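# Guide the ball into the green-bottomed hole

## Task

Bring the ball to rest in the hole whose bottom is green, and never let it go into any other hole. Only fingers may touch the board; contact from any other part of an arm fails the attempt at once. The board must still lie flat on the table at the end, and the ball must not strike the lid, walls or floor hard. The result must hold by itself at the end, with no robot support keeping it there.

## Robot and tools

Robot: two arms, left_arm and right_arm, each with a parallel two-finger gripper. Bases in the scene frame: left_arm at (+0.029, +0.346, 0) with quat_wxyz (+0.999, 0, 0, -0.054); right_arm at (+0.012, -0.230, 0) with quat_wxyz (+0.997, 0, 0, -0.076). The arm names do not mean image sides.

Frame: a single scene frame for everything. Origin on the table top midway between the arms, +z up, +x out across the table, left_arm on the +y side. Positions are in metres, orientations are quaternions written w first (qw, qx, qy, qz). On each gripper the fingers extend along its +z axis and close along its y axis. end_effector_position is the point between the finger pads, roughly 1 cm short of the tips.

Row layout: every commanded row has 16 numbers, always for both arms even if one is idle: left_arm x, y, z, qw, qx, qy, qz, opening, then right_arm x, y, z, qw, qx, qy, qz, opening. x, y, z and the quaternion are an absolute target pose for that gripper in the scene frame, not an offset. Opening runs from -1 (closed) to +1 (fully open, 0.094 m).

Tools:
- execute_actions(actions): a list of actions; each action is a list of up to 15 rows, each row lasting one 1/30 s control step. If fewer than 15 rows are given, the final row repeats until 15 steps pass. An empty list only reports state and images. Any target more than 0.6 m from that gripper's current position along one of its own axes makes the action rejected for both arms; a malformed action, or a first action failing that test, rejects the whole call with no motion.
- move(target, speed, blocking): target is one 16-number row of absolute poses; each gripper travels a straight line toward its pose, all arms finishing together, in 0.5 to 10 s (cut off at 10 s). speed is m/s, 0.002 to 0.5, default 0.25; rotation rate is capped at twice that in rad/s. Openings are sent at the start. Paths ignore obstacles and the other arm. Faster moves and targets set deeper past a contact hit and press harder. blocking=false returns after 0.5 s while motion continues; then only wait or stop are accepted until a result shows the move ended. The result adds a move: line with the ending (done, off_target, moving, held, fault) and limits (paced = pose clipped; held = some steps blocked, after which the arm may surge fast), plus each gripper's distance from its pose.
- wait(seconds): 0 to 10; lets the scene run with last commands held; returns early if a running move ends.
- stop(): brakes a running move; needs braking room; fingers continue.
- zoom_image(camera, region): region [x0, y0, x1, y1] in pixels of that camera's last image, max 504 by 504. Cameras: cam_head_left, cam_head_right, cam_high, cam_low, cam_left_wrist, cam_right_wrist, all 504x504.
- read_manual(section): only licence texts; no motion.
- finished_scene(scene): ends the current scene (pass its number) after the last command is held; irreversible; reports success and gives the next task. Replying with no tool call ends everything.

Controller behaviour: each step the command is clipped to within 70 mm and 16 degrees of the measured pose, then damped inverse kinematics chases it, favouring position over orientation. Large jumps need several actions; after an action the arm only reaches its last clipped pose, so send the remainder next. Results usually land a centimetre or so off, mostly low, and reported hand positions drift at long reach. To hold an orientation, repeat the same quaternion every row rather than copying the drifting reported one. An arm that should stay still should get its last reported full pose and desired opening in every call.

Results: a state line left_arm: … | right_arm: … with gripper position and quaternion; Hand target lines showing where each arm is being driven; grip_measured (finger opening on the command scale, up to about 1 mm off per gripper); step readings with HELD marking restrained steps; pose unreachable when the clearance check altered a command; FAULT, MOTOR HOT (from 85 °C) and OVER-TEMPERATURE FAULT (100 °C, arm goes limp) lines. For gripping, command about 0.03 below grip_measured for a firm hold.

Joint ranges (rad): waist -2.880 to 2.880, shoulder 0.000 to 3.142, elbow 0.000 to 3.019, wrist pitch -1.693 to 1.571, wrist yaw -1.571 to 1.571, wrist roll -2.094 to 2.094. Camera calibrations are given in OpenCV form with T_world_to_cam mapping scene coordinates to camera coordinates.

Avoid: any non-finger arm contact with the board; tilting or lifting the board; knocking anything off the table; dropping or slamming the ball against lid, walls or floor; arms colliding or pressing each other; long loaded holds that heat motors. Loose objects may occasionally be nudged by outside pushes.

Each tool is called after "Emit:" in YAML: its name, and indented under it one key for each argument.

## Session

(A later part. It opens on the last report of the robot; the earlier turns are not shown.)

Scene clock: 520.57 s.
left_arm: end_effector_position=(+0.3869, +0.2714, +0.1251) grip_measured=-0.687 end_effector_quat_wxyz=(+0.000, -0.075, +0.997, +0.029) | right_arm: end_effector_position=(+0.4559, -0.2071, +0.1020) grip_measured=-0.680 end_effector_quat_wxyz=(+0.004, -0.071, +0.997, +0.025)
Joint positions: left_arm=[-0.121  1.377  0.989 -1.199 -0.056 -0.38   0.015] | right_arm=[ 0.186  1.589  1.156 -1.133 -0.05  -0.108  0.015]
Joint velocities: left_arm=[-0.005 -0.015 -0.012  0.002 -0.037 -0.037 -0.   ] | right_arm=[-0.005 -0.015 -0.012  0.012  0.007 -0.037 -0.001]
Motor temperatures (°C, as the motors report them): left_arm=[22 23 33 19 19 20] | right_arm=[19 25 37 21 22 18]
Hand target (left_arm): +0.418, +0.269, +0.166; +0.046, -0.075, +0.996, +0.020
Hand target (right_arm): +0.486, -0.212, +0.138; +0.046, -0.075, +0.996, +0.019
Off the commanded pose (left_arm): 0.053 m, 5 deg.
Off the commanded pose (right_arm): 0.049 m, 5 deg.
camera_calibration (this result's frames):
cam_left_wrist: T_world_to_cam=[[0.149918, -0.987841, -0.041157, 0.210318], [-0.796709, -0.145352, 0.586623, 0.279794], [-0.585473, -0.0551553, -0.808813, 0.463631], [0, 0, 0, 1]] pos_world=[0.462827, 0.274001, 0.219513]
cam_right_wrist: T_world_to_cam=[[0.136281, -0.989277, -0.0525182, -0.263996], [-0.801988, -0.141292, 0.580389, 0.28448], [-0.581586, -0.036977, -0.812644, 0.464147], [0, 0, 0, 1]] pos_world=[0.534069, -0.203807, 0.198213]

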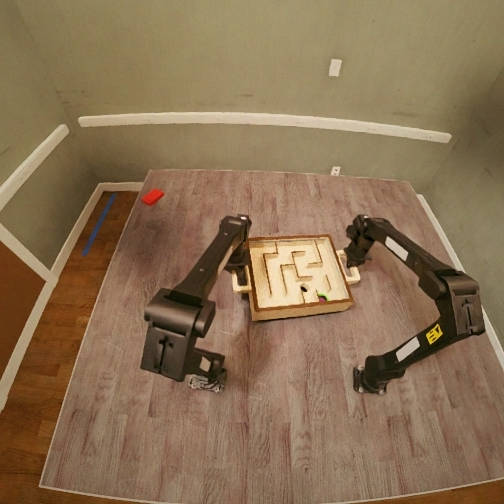

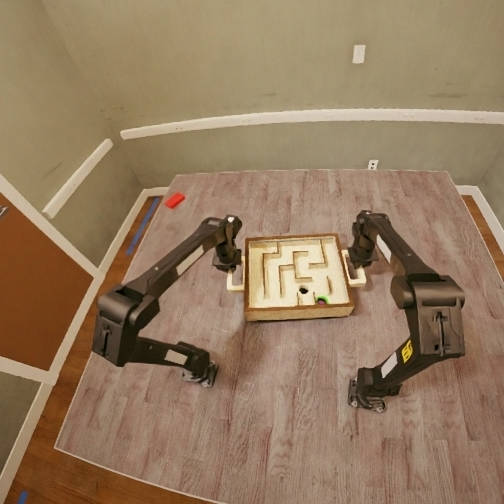

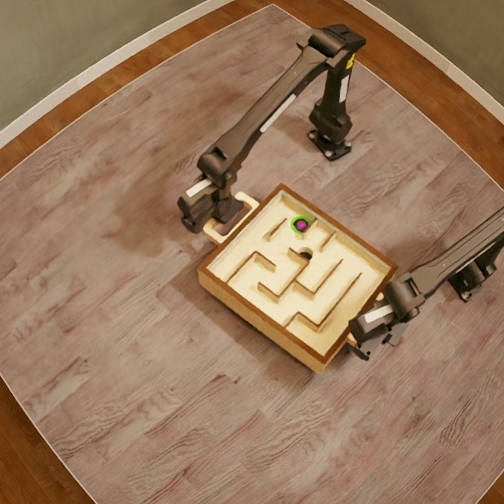

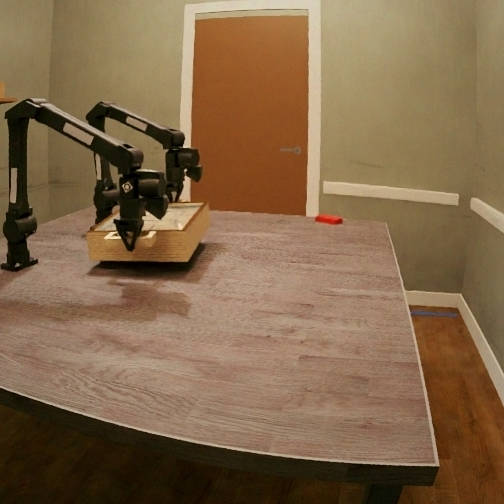

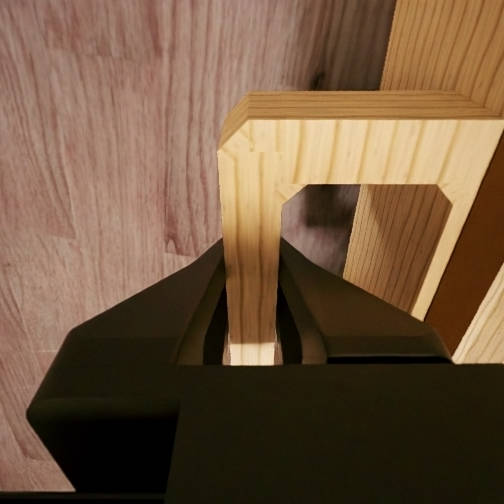

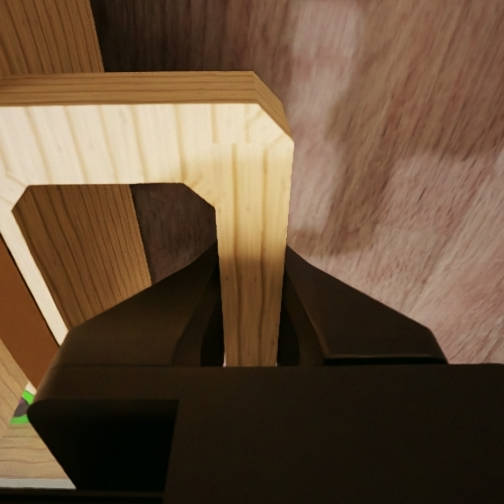

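The ball is in the green hole, so I'll lower the board.

Emit:
execute_actions:
  actions:
    - [[0.42,0.266,0.145,0.05,-0.075,0.995,0.005,-0.8,0.49,-0.214,0.14,0.05,-0.075,0.995,0.005,-0.8]]
    - [[0.42,0.266,0.125,0.05,-0.075,0.995,0,-0.8,0.49,-0.214,0.13,0.05,-0.075,0.995,0,-0.8]]
    - [[0.42,0.266,0.11,0.05,-0.075,0.995,0,-0.8,0.49,-0.214,0.117,0.05,-0.075,0.995,0,-0.8]]
    - [[0.42,0.266,0.098,0.05,-0.075,0.995,0,-0.8,0.49,-0.214,0.105,0.05,-0.075,0.995,0,-0.8]]

Scene clock: 527.40 s.
left_arm: end_effector_position=(+0.4049, +0.2651, +0.0840) grip_measured=-0.687 end_effector_quat_wxyz=(+0.023, -0.073, +0.997, +0.004) | right_arm: end_effector_position=(+0.4742, -0.2150, +0.0884) grip_measured=-0.680 end_effector_quat_wxyz=(+0.021, -0.068, +0.997, +0.001)
Joint positions: left_arm=[-0.111  1.44   0.933 -1.022 -0.021 -0.365  0.015] | right_arm=[ 0.185  1.627  1.164 -1.066 -0.004 -0.102  0.015]
Joint velocities: left_arm=[-0.015 -0.015 -0.002  0.027 -0.022  0.007 -0.   ] | right_arm=[-0.015 -0.005  0.002  0.017 -0.066  0.007 -0.001]
Motor temperatures (°C, as the motors report them): left_arm=[22 23 33 19 19 20] | right_arm=[19 25 38 21 22 18]
Hand target (left_arm): +0.420, +0.266, +0.098; +0.050, -0.075, +0.996, +0.000
Hand target (right_arm): +0.489, -0.214, +0.106; +0.050, -0.076, +0.996, -0.000
Off the commanded pose (left_arm): 0.021 m, 3 deg.
Off the commanded pose (right_arm): 0.023 m, 3 deg.
Step readings (end_effector_position; steps 1 to 15: 1st action; 16 to 30: 2nd action; 31 to 45: 3rd action; 46 to 60: 4th action):
0: left_arm (+0.3869, +0.2714, +0.1251) | right_arm (+0.4559, -0.2071, +0.1020)
1: left_arm (+0.3878, +0.2703, +0.1251) | right_arm (+0.4559, -0.2084, +0.1020)
2: left_arm (+0.3895, +0.2690, +0.1246) | right_arm (+0.4561, -0.2095, +0.1021)
4: left_arm (+0.3924, +0.2680, +0.1222) | right_arm (+0.4575, -0.2109, +0.1032)
8: left_arm (+0.3951, +0.2674, +0.1189) | right_arm (+0.4594, -0.2122, +0.1048)
15: left_arm (+0.3952, +0.2674, +0.1188) | right_arm (+0.4594, -0.2122, +0.1048)
16: left_arm (+0.3958, +0.2672, +0.1179) | right_arm (+0.4595, -0.2127, +0.1048)
17: left_arm (+0.3971, +0.2667, +0.1161) | right_arm (+0.4598, -0.2132, +0.1048)
19: left_arm (+0.3987, +0.2661, +0.1108) | right_arm (+0.4617, -0.2140, +0.1048)
23: left_arm (+0.3998, +0.2654, +0.1056) | right_arm (+0.4620, -0.2149, +0.1042)
30: left_arm (+0.4000, +0.2655, +0.1056) | right_arm (+0.4620, -0.2149, +0.1038)
31: left_arm (+0.4003, +0.2654, +0.1047) | right_arm (+0.4627, -0.2149, +0.1037)
32: left_arm (+0.4010, +0.2654, +0.1030) | right_arm (+0.4642, -0.2150, +0.1032)
34: left_arm (+0.4027, +0.2653, +0.0990) | right_arm (+0.4675, -0.2150, +0.1012)
38: left_arm (+0.4032, +0.2653, +0.0946) | right_arm (+0.4686, -0.2149, +0.0963)
45: left_arm (+0.4027, +0.2653, +0.0936) | right_arm (+0.4686, -0.2149, +0.0951)
46: left_arm (+0.4030, +0.2652, +0.0929) | right_arm (+0.4692, -0.2149, +0.0948)
47: left_arm (+0.4036, +0.2652, +0.0916) | right_arm (+0.4705, -0.2149, +0.0944)
49: left_arm (+0.4048, +0.2651, +0.0881) | right_arm (+0.4734, -0.2149, +0.0932)
53: left_arm (+0.4054, +0.2651, +0.0847) | right_arm (+0.4744, -0.2150, +0.0896)
60: end_effector_position above
camera_calibration (this result's frames):
cam_left_wrist: T_world_to_cam=[[0.145303, -0.989315, 0.0119524, 0.197493], [-0.825606, -0.114584, 0.55249, 0.323673], [-0.545218, -0.0901466, -0.833434, 0.435549], [0, 0, 0, 1]] pos_world=[0.475999, 0.271733, 0.181814]
cam_right_wrist: T_world_to_cam=[[0.129076, -0.99163, -0.00320852, -0.27642], [-0.824171, -0.109076, 0.555738, 0.325661], [-0.551436, -0.0690878, -0.831351, 0.443906], [0, 0, 0, 1]] pos_world=[0.548866, -0.207916, 0.187173]

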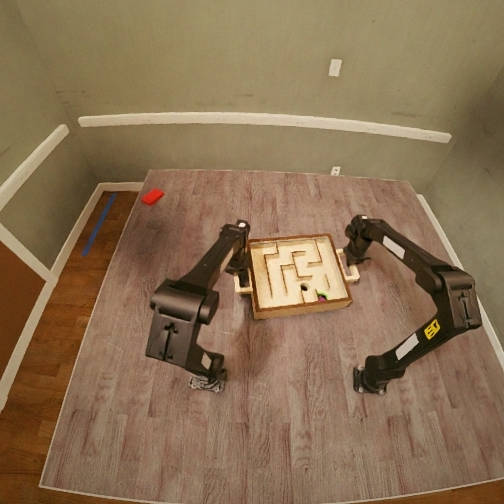

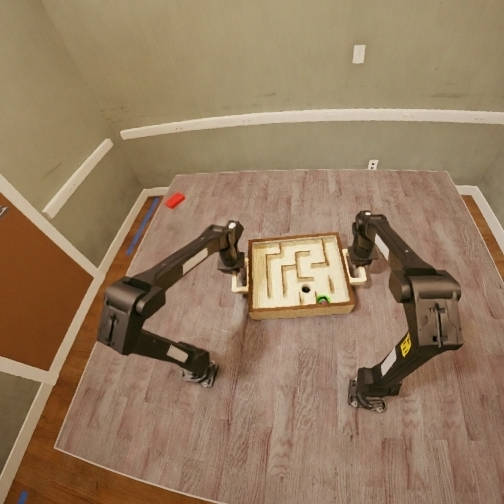

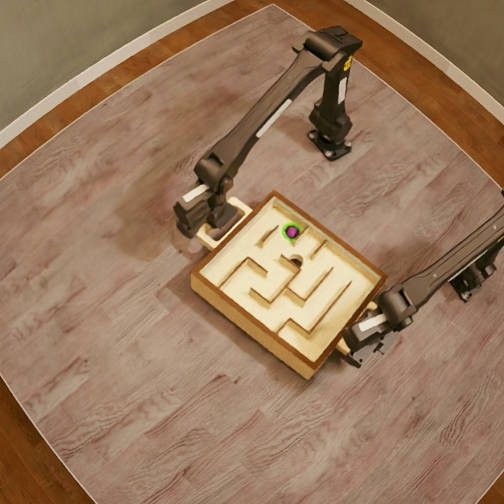

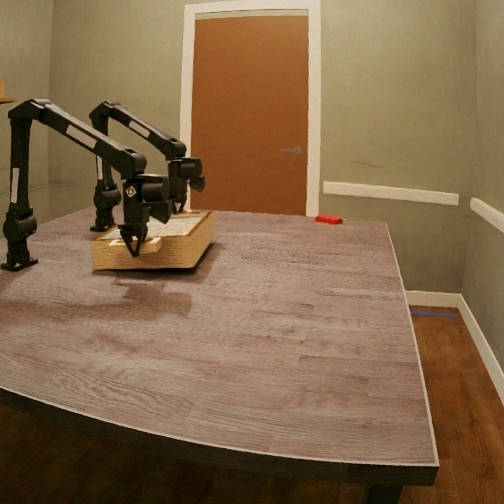

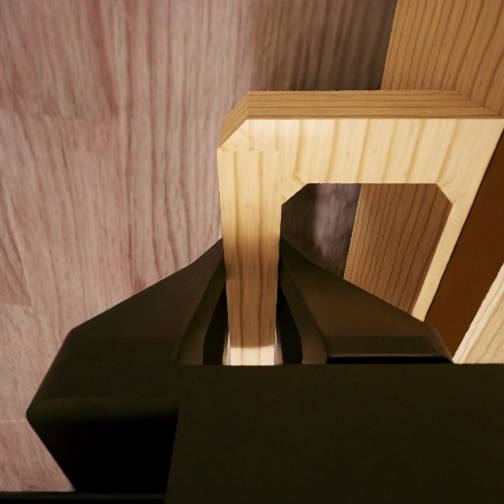

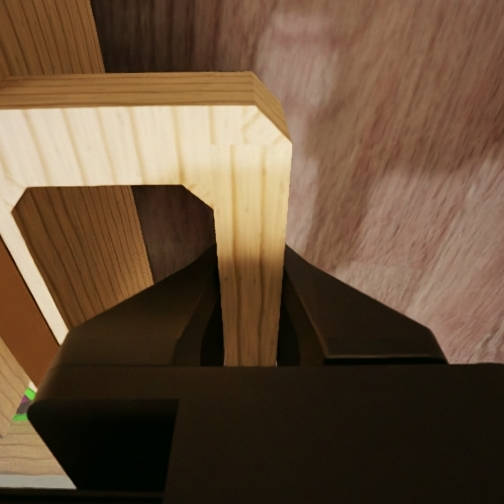

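Emit:
execute_actions:
  actions:
    - [[0.42,0.266,0.088,0.03,-0.075,0.996,0,-0.8,0.49,-0.214,0.095,0.03,-0.075,0.996,0,-0.8]]
    - [[0.42,0.266,0.078,0.025,-0.075,0.996,0,-0.8,0.49,-0.214,0.085,0.025,-0.075,0.996,0,-0.8]]
    - [[0.42,0.266,0.072,0.02,-0.075,0.996,0,-0.8,0.49,-0.214,0.078,0.02,-0.075,0.996,0,-0.8]]

Scene clock: 531.77 s.
left_arm: end_effector_position=(+0.4026, +0.2648, +0.0678) grip_measured=-0.687 end_effector_quat_wxyz=(+0.000, -0.074, +0.997, +0.003) | right_arm: end_effector_position=(+0.4722, -0.2153, +0.0723) grip_measured=-0.680 end_effector_quat_wxyz=(+0.002, -0.068, +0.998, +0.001)
Joint positions: left_arm=[-0.106  1.484  0.933 -1.021 -0.005 -0.363  0.015] | right_arm=[ 0.185  1.664  1.164 -1.067 -0.002 -0.104  0.015]
Joint velocities: left_arm=[-0.015 -0.015  0.002 -0.007 -0.007 -0.007 -0.   ] | right_arm=[-0.005 -0.005 -0.012 -0.002 -0.022  0.095 -0.   ]
Motor temperatures (°C, as the motors report them): left_arm=[22 23 32 19 19 20] | right_arm=[19 25 37 21 22 18]
Hand target (left_arm): +0.420, +0.266, +0.072; +0.020, -0.075, +0.997, +0.000
Hand target (right_arm): +0.489, -0.214, +0.078; +0.020, -0.075, +0.997, -0.000
Off the commanded pose (left_arm): 0.018 m, 2 deg.
Off the commanded pose (right_arm): 0.019 m, 2 deg.
Step readings (end_effector_position; steps 1 to 15: 1st action; 16 to 30: 2nd action; 31 to 45: 3rd action):
0: left_arm (+0.4049, +0.2651, +0.0840) | right_arm (+0.4742, -0.2150, +0.0884)
1: left_arm (+0.4047, +0.2649, +0.0833) | right_arm (+0.4742, -0.2150, +0.0876)
2: left_arm (+0.4045, +0.2649, +0.0819) | right_arm (+0.4741, -0.2152, +0.0865)
4: left_arm (+0.4039, +0.2649, +0.0776) | right_arm (+0.4736, -0.2152, +0.0825)
8: left_arm (+0.4029, +0.2647, +0.0713) | right_arm (+0.4729, -0.2152, +0.0758)
15: left_arm (+0.4028, +0.2647, +0.0709) | right_arm (+0.4726, -0.2153, +0.0755)
16: left_arm (+0.4027, +0.2646, +0.0707) | right_arm (+0.4726, -0.2153, +0.0751)
17: left_arm (+0.4027, +0.2647, +0.0705) | right_arm (+0.4726, -0.2153, +0.0750)
19: left_arm (+0.4029, +0.2648, +0.0695) | right_arm (+0.4725, -0.2153, +0.0741)
23: left_arm (+0.4027, +0.2649, +0.0683) | right_arm (+0.4723, -0.2153, +0.0728)
30: left_arm (+0.4026, +0.2648, +0.0683) | right_arm (+0.4723, -0.2153, +0.0728)
31: left_arm (+0.4026, +0.2648, +0.0680) | right_arm (+0.4723, -0.2153, +0.0725)
32: left_arm (+0.4025, +0.2647, +0.0678) | right_arm (+0.4722, -0.2153, +0.0723)
34: left_arm (+0.4026, +0.2648, +0.0678) | right_arm (+0.4722, -0.2153, +0.0723)
38: left_arm (+0.4026, +0.2648, +0.0678) | right_arm (+0.4722, -0.2153, +0.0723)
45: end_effector_position above
camera_calibration (this result's frames):
cam_left_wrist: T_world_to_cam=[[0.148153, -0.988895, 0.0117311, 0.196487], [-0.799033, -0.112702, 0.59063, 0.316896], [-0.582749, -0.0968771, -0.806857, 0.435906], [0, 0, 0, 1]] pos_world=[0.478124, 0.272249, 0.162241]
cam_right_wrist: T_world_to_cam=[[0.130394, -0.99145, -0.00490465, -0.277064], [-0.802708, -0.108472, 0.586424, 0.320688], [-0.581942, -0.0725295, -0.809989, 0.441494], [0, 0, 0, 1]] pos_world=[0.550471, -0.207888, 0.168188]

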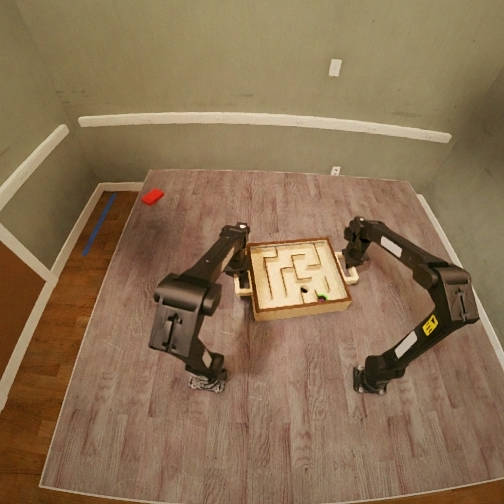

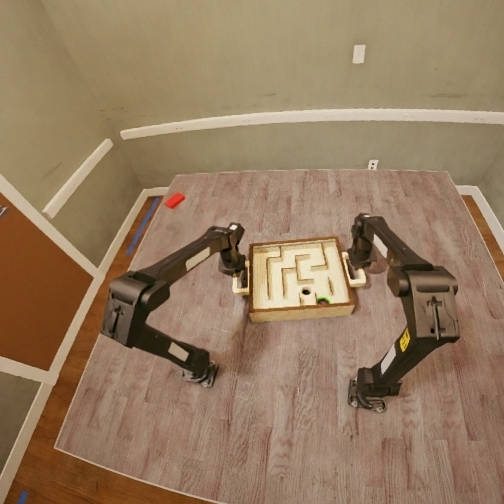

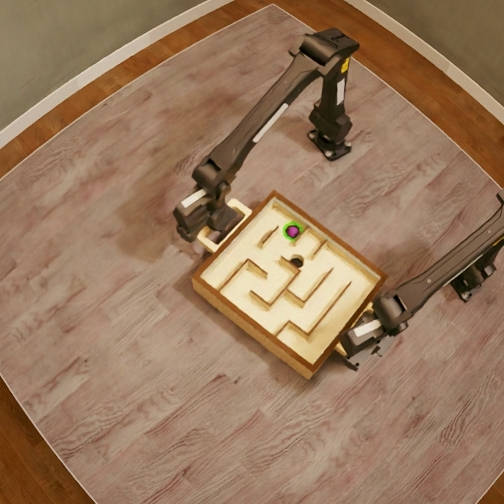

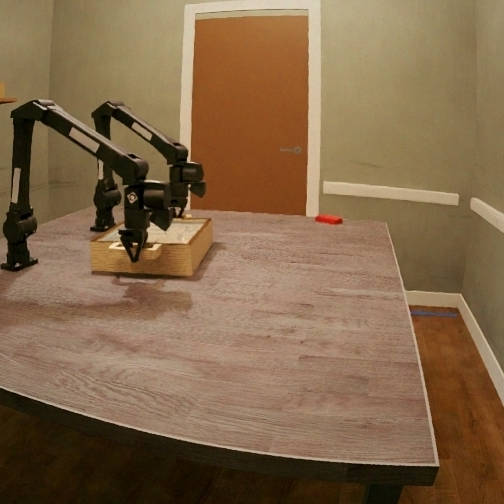

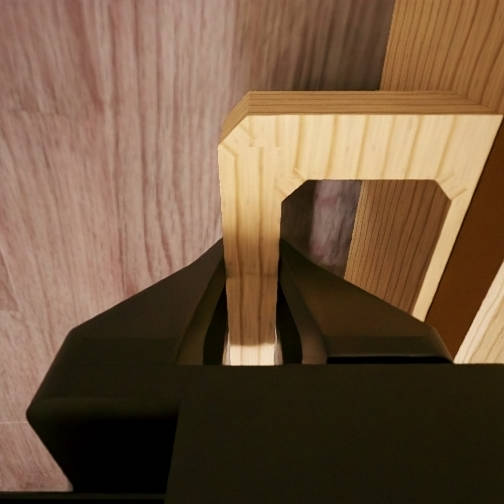

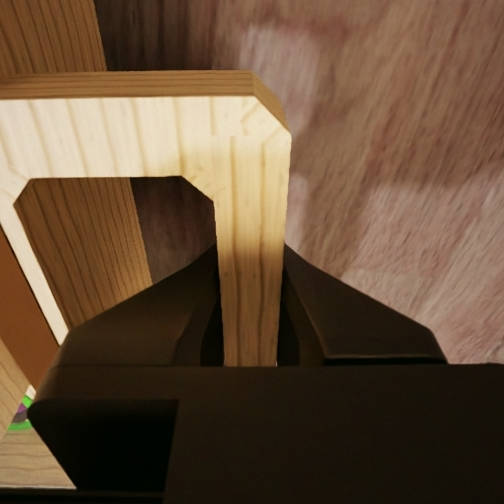

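Emit:
execute_actions:
  actions:
    - [[0.41,0.265,0.075,0.01,-0.074,0.997,0,-0.3,0.48,-0.215,0.08,0.01,-0.068,0.997,0,-0.3]]
    - [[0.41,0.265,0.125,0.01,-0.074,0.997,0,-0.3,0.48,-0.215,0.13,0.01,-0.068,0.997,0,-0.3]]
    - [[0.41,0.265,0.165,0.01,-0.074,0.997,0,-0.3,0.48,-0.215,0.17,0.01,-0.068,0.997,0,-0.3]]

Scene clock: 537.33 s.
left_arm: end_effector_position=(+0.3999, +0.2653, +0.1493) grip_measured=-0.303 end_effector_quat_wxyz=(-0.003, -0.074, +0.997, +0.003) | right_arm: end_effector_position=(+0.4692, -0.2154, +0.1531) grip_measured=-0.302 end_effector_quat_wxyz=(-0.005, -0.068, +0.998, +0.001)
Joint positions: left_arm=[-0.106  1.385  1.065 -1.258 -0.005 -0.363  0.033] | right_arm=[ 0.185  1.583  1.292 -1.29  -0.002 -0.104  0.033]
Joint velocities: left_arm=[-0.005 -0.015 -0.007 -0.007 -0.022 -0.081  0.   ] | right_arm=[-0.005 -0.005  0.002  0.007 -0.007 -0.037 -0.001]
Motor temperatures (°C, as the motors report them): left_arm=[22 23 32 19 19 20] | right_arm=[19 25 37 21 22 18]
Hand target (left_arm): +0.411, +0.265, +0.164; +0.010, -0.074, +0.997, +0.000
Hand target (right_arm): +0.478, -0.215, +0.170; +0.010, -0.068, +0.998, +0.000
Off the commanded pose (left_arm): 0.019 m, 2 deg.
Off the commanded pose (right_arm): 0.020 m, 2 deg.
Step readings (end_effector_position; steps 1 to 15: 1st action; 16 to 30: 2nd action; 31 to 45: 3rd action):
0: left_arm (+0.4026, +0.2648, +0.0678) | right_arm (+0.4722, -0.2153, +0.0723)
1: left_arm (+0.4026, +0.2648, +0.0678) | right_arm (+0.4721, -0.2154, +0.0723)
2: left_arm (+0.4026, +0.2648, +0.0678) | right_arm (+0.4721, -0.2154, +0.0723)
4: left_arm (+0.4026, +0.2648, +0.0678) | right_arm (+0.4721, -0.2154, +0.0723)
8: left_arm (+0.4026, +0.2648, +0.0678) | right_arm (+0.4721, -0.2154, +0.0723)
15: left_arm (+0.4026, +0.2648, +0.0678) | right_arm (+0.4721, -0.2154, +0.0723)
16: left_arm (+0.4002, +0.2653, +0.0702) | right_arm (+0.4698, -0.2154, +0.0743)
17: left_arm (+0.3950, +0.2664, +0.0741) | right_arm (+0.4647, -0.2156, +0.0774)
19: left_arm (+0.3905, +0.2674, +0.0854) | right_arm (+0.4600, -0.2158, +0.0875)
23: left_arm (+0.3961, +0.2662, +0.1075) | right_arm (+0.4648, -0.2156, +0.1083)
30: left_arm (+0.4000, +0.2653, +0.1135) | right_arm (+0.4689, -0.2155, +0.1168)
31: left_arm (+0.3981, +0.2657, +0.1157) | right_arm (+0.4675, -0.2155, +0.1192)
32: left_arm (+0.3940, +0.2666, +0.1191) | right_arm (+0.4637, -0.2156, +0.1226)
34: left_arm (+0.3922, +0.2670, +0.1293) | right_arm (+0.4624, -0.2157, +0.1326)
38: left_arm (+0.3987, +0.2656, +0.1460) | right_arm (+0.4683, -0.2155, +0.1491)
45: end_effector_position above
camera_calibration (this result's frames):
cam_left_wrist: T_world_to_cam=[[0.148224, -0.988905, 0.00978607, 0.196691], [-0.795226, -0.113299, 0.595633, 0.264605], [-0.587916, -0.096069, -0.803197, 0.50146], [0, 0, 0, 1]] pos_world=[0.476083, 0.272663, 0.243239]
cam_right_wrist: T_world_to_cam=[[0.130316, -0.991453, -0.00628345, -0.276127], [-0.794356, -0.108198, 0.59774, 0.265291], [-0.59331, -0.0729035, -0.801666, 0.509164], [0, 0, 0, 1]] pos_world=[0.548811, -0.207943, 0.24787]

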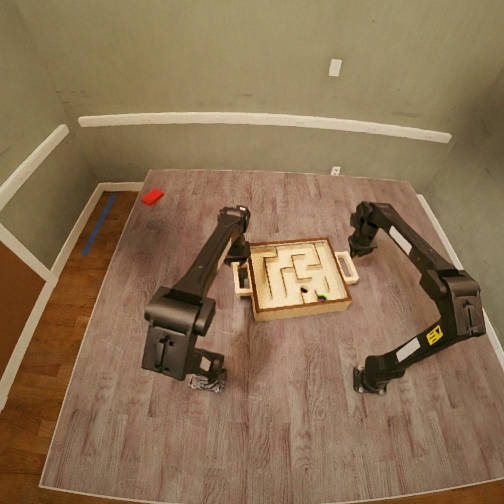

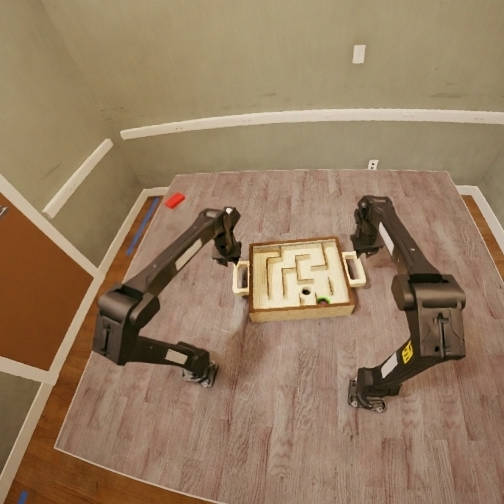

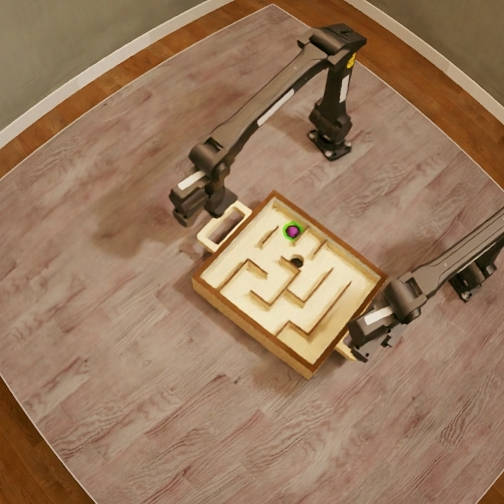

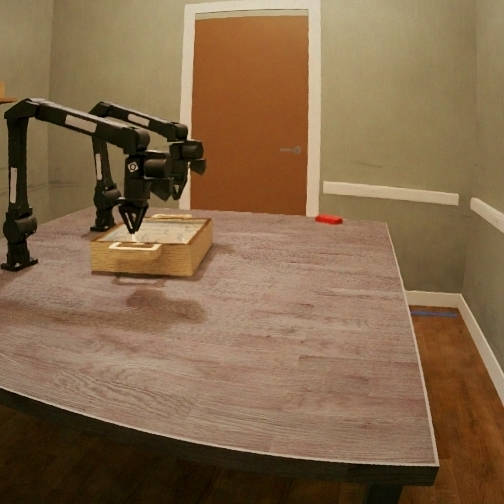

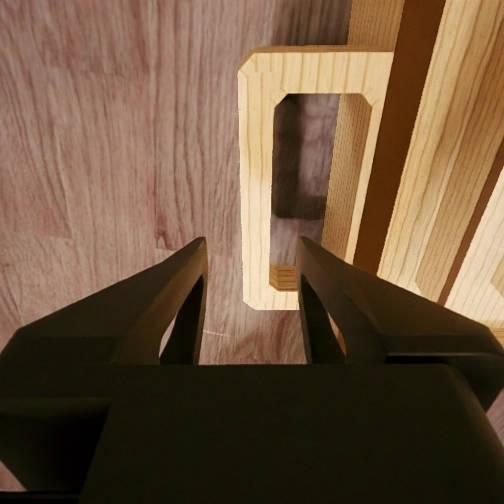

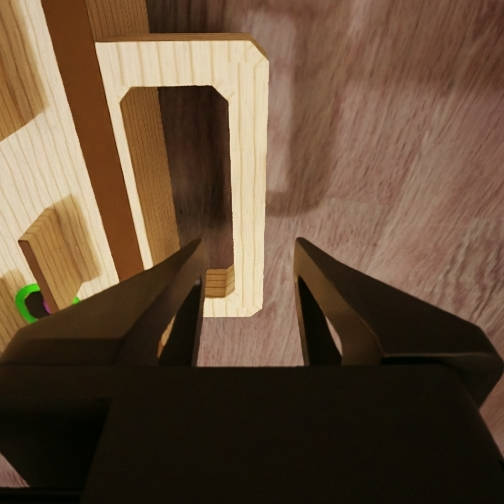

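Emit:
finished_scene:
  scene: 2

The scene is finished: the task was done.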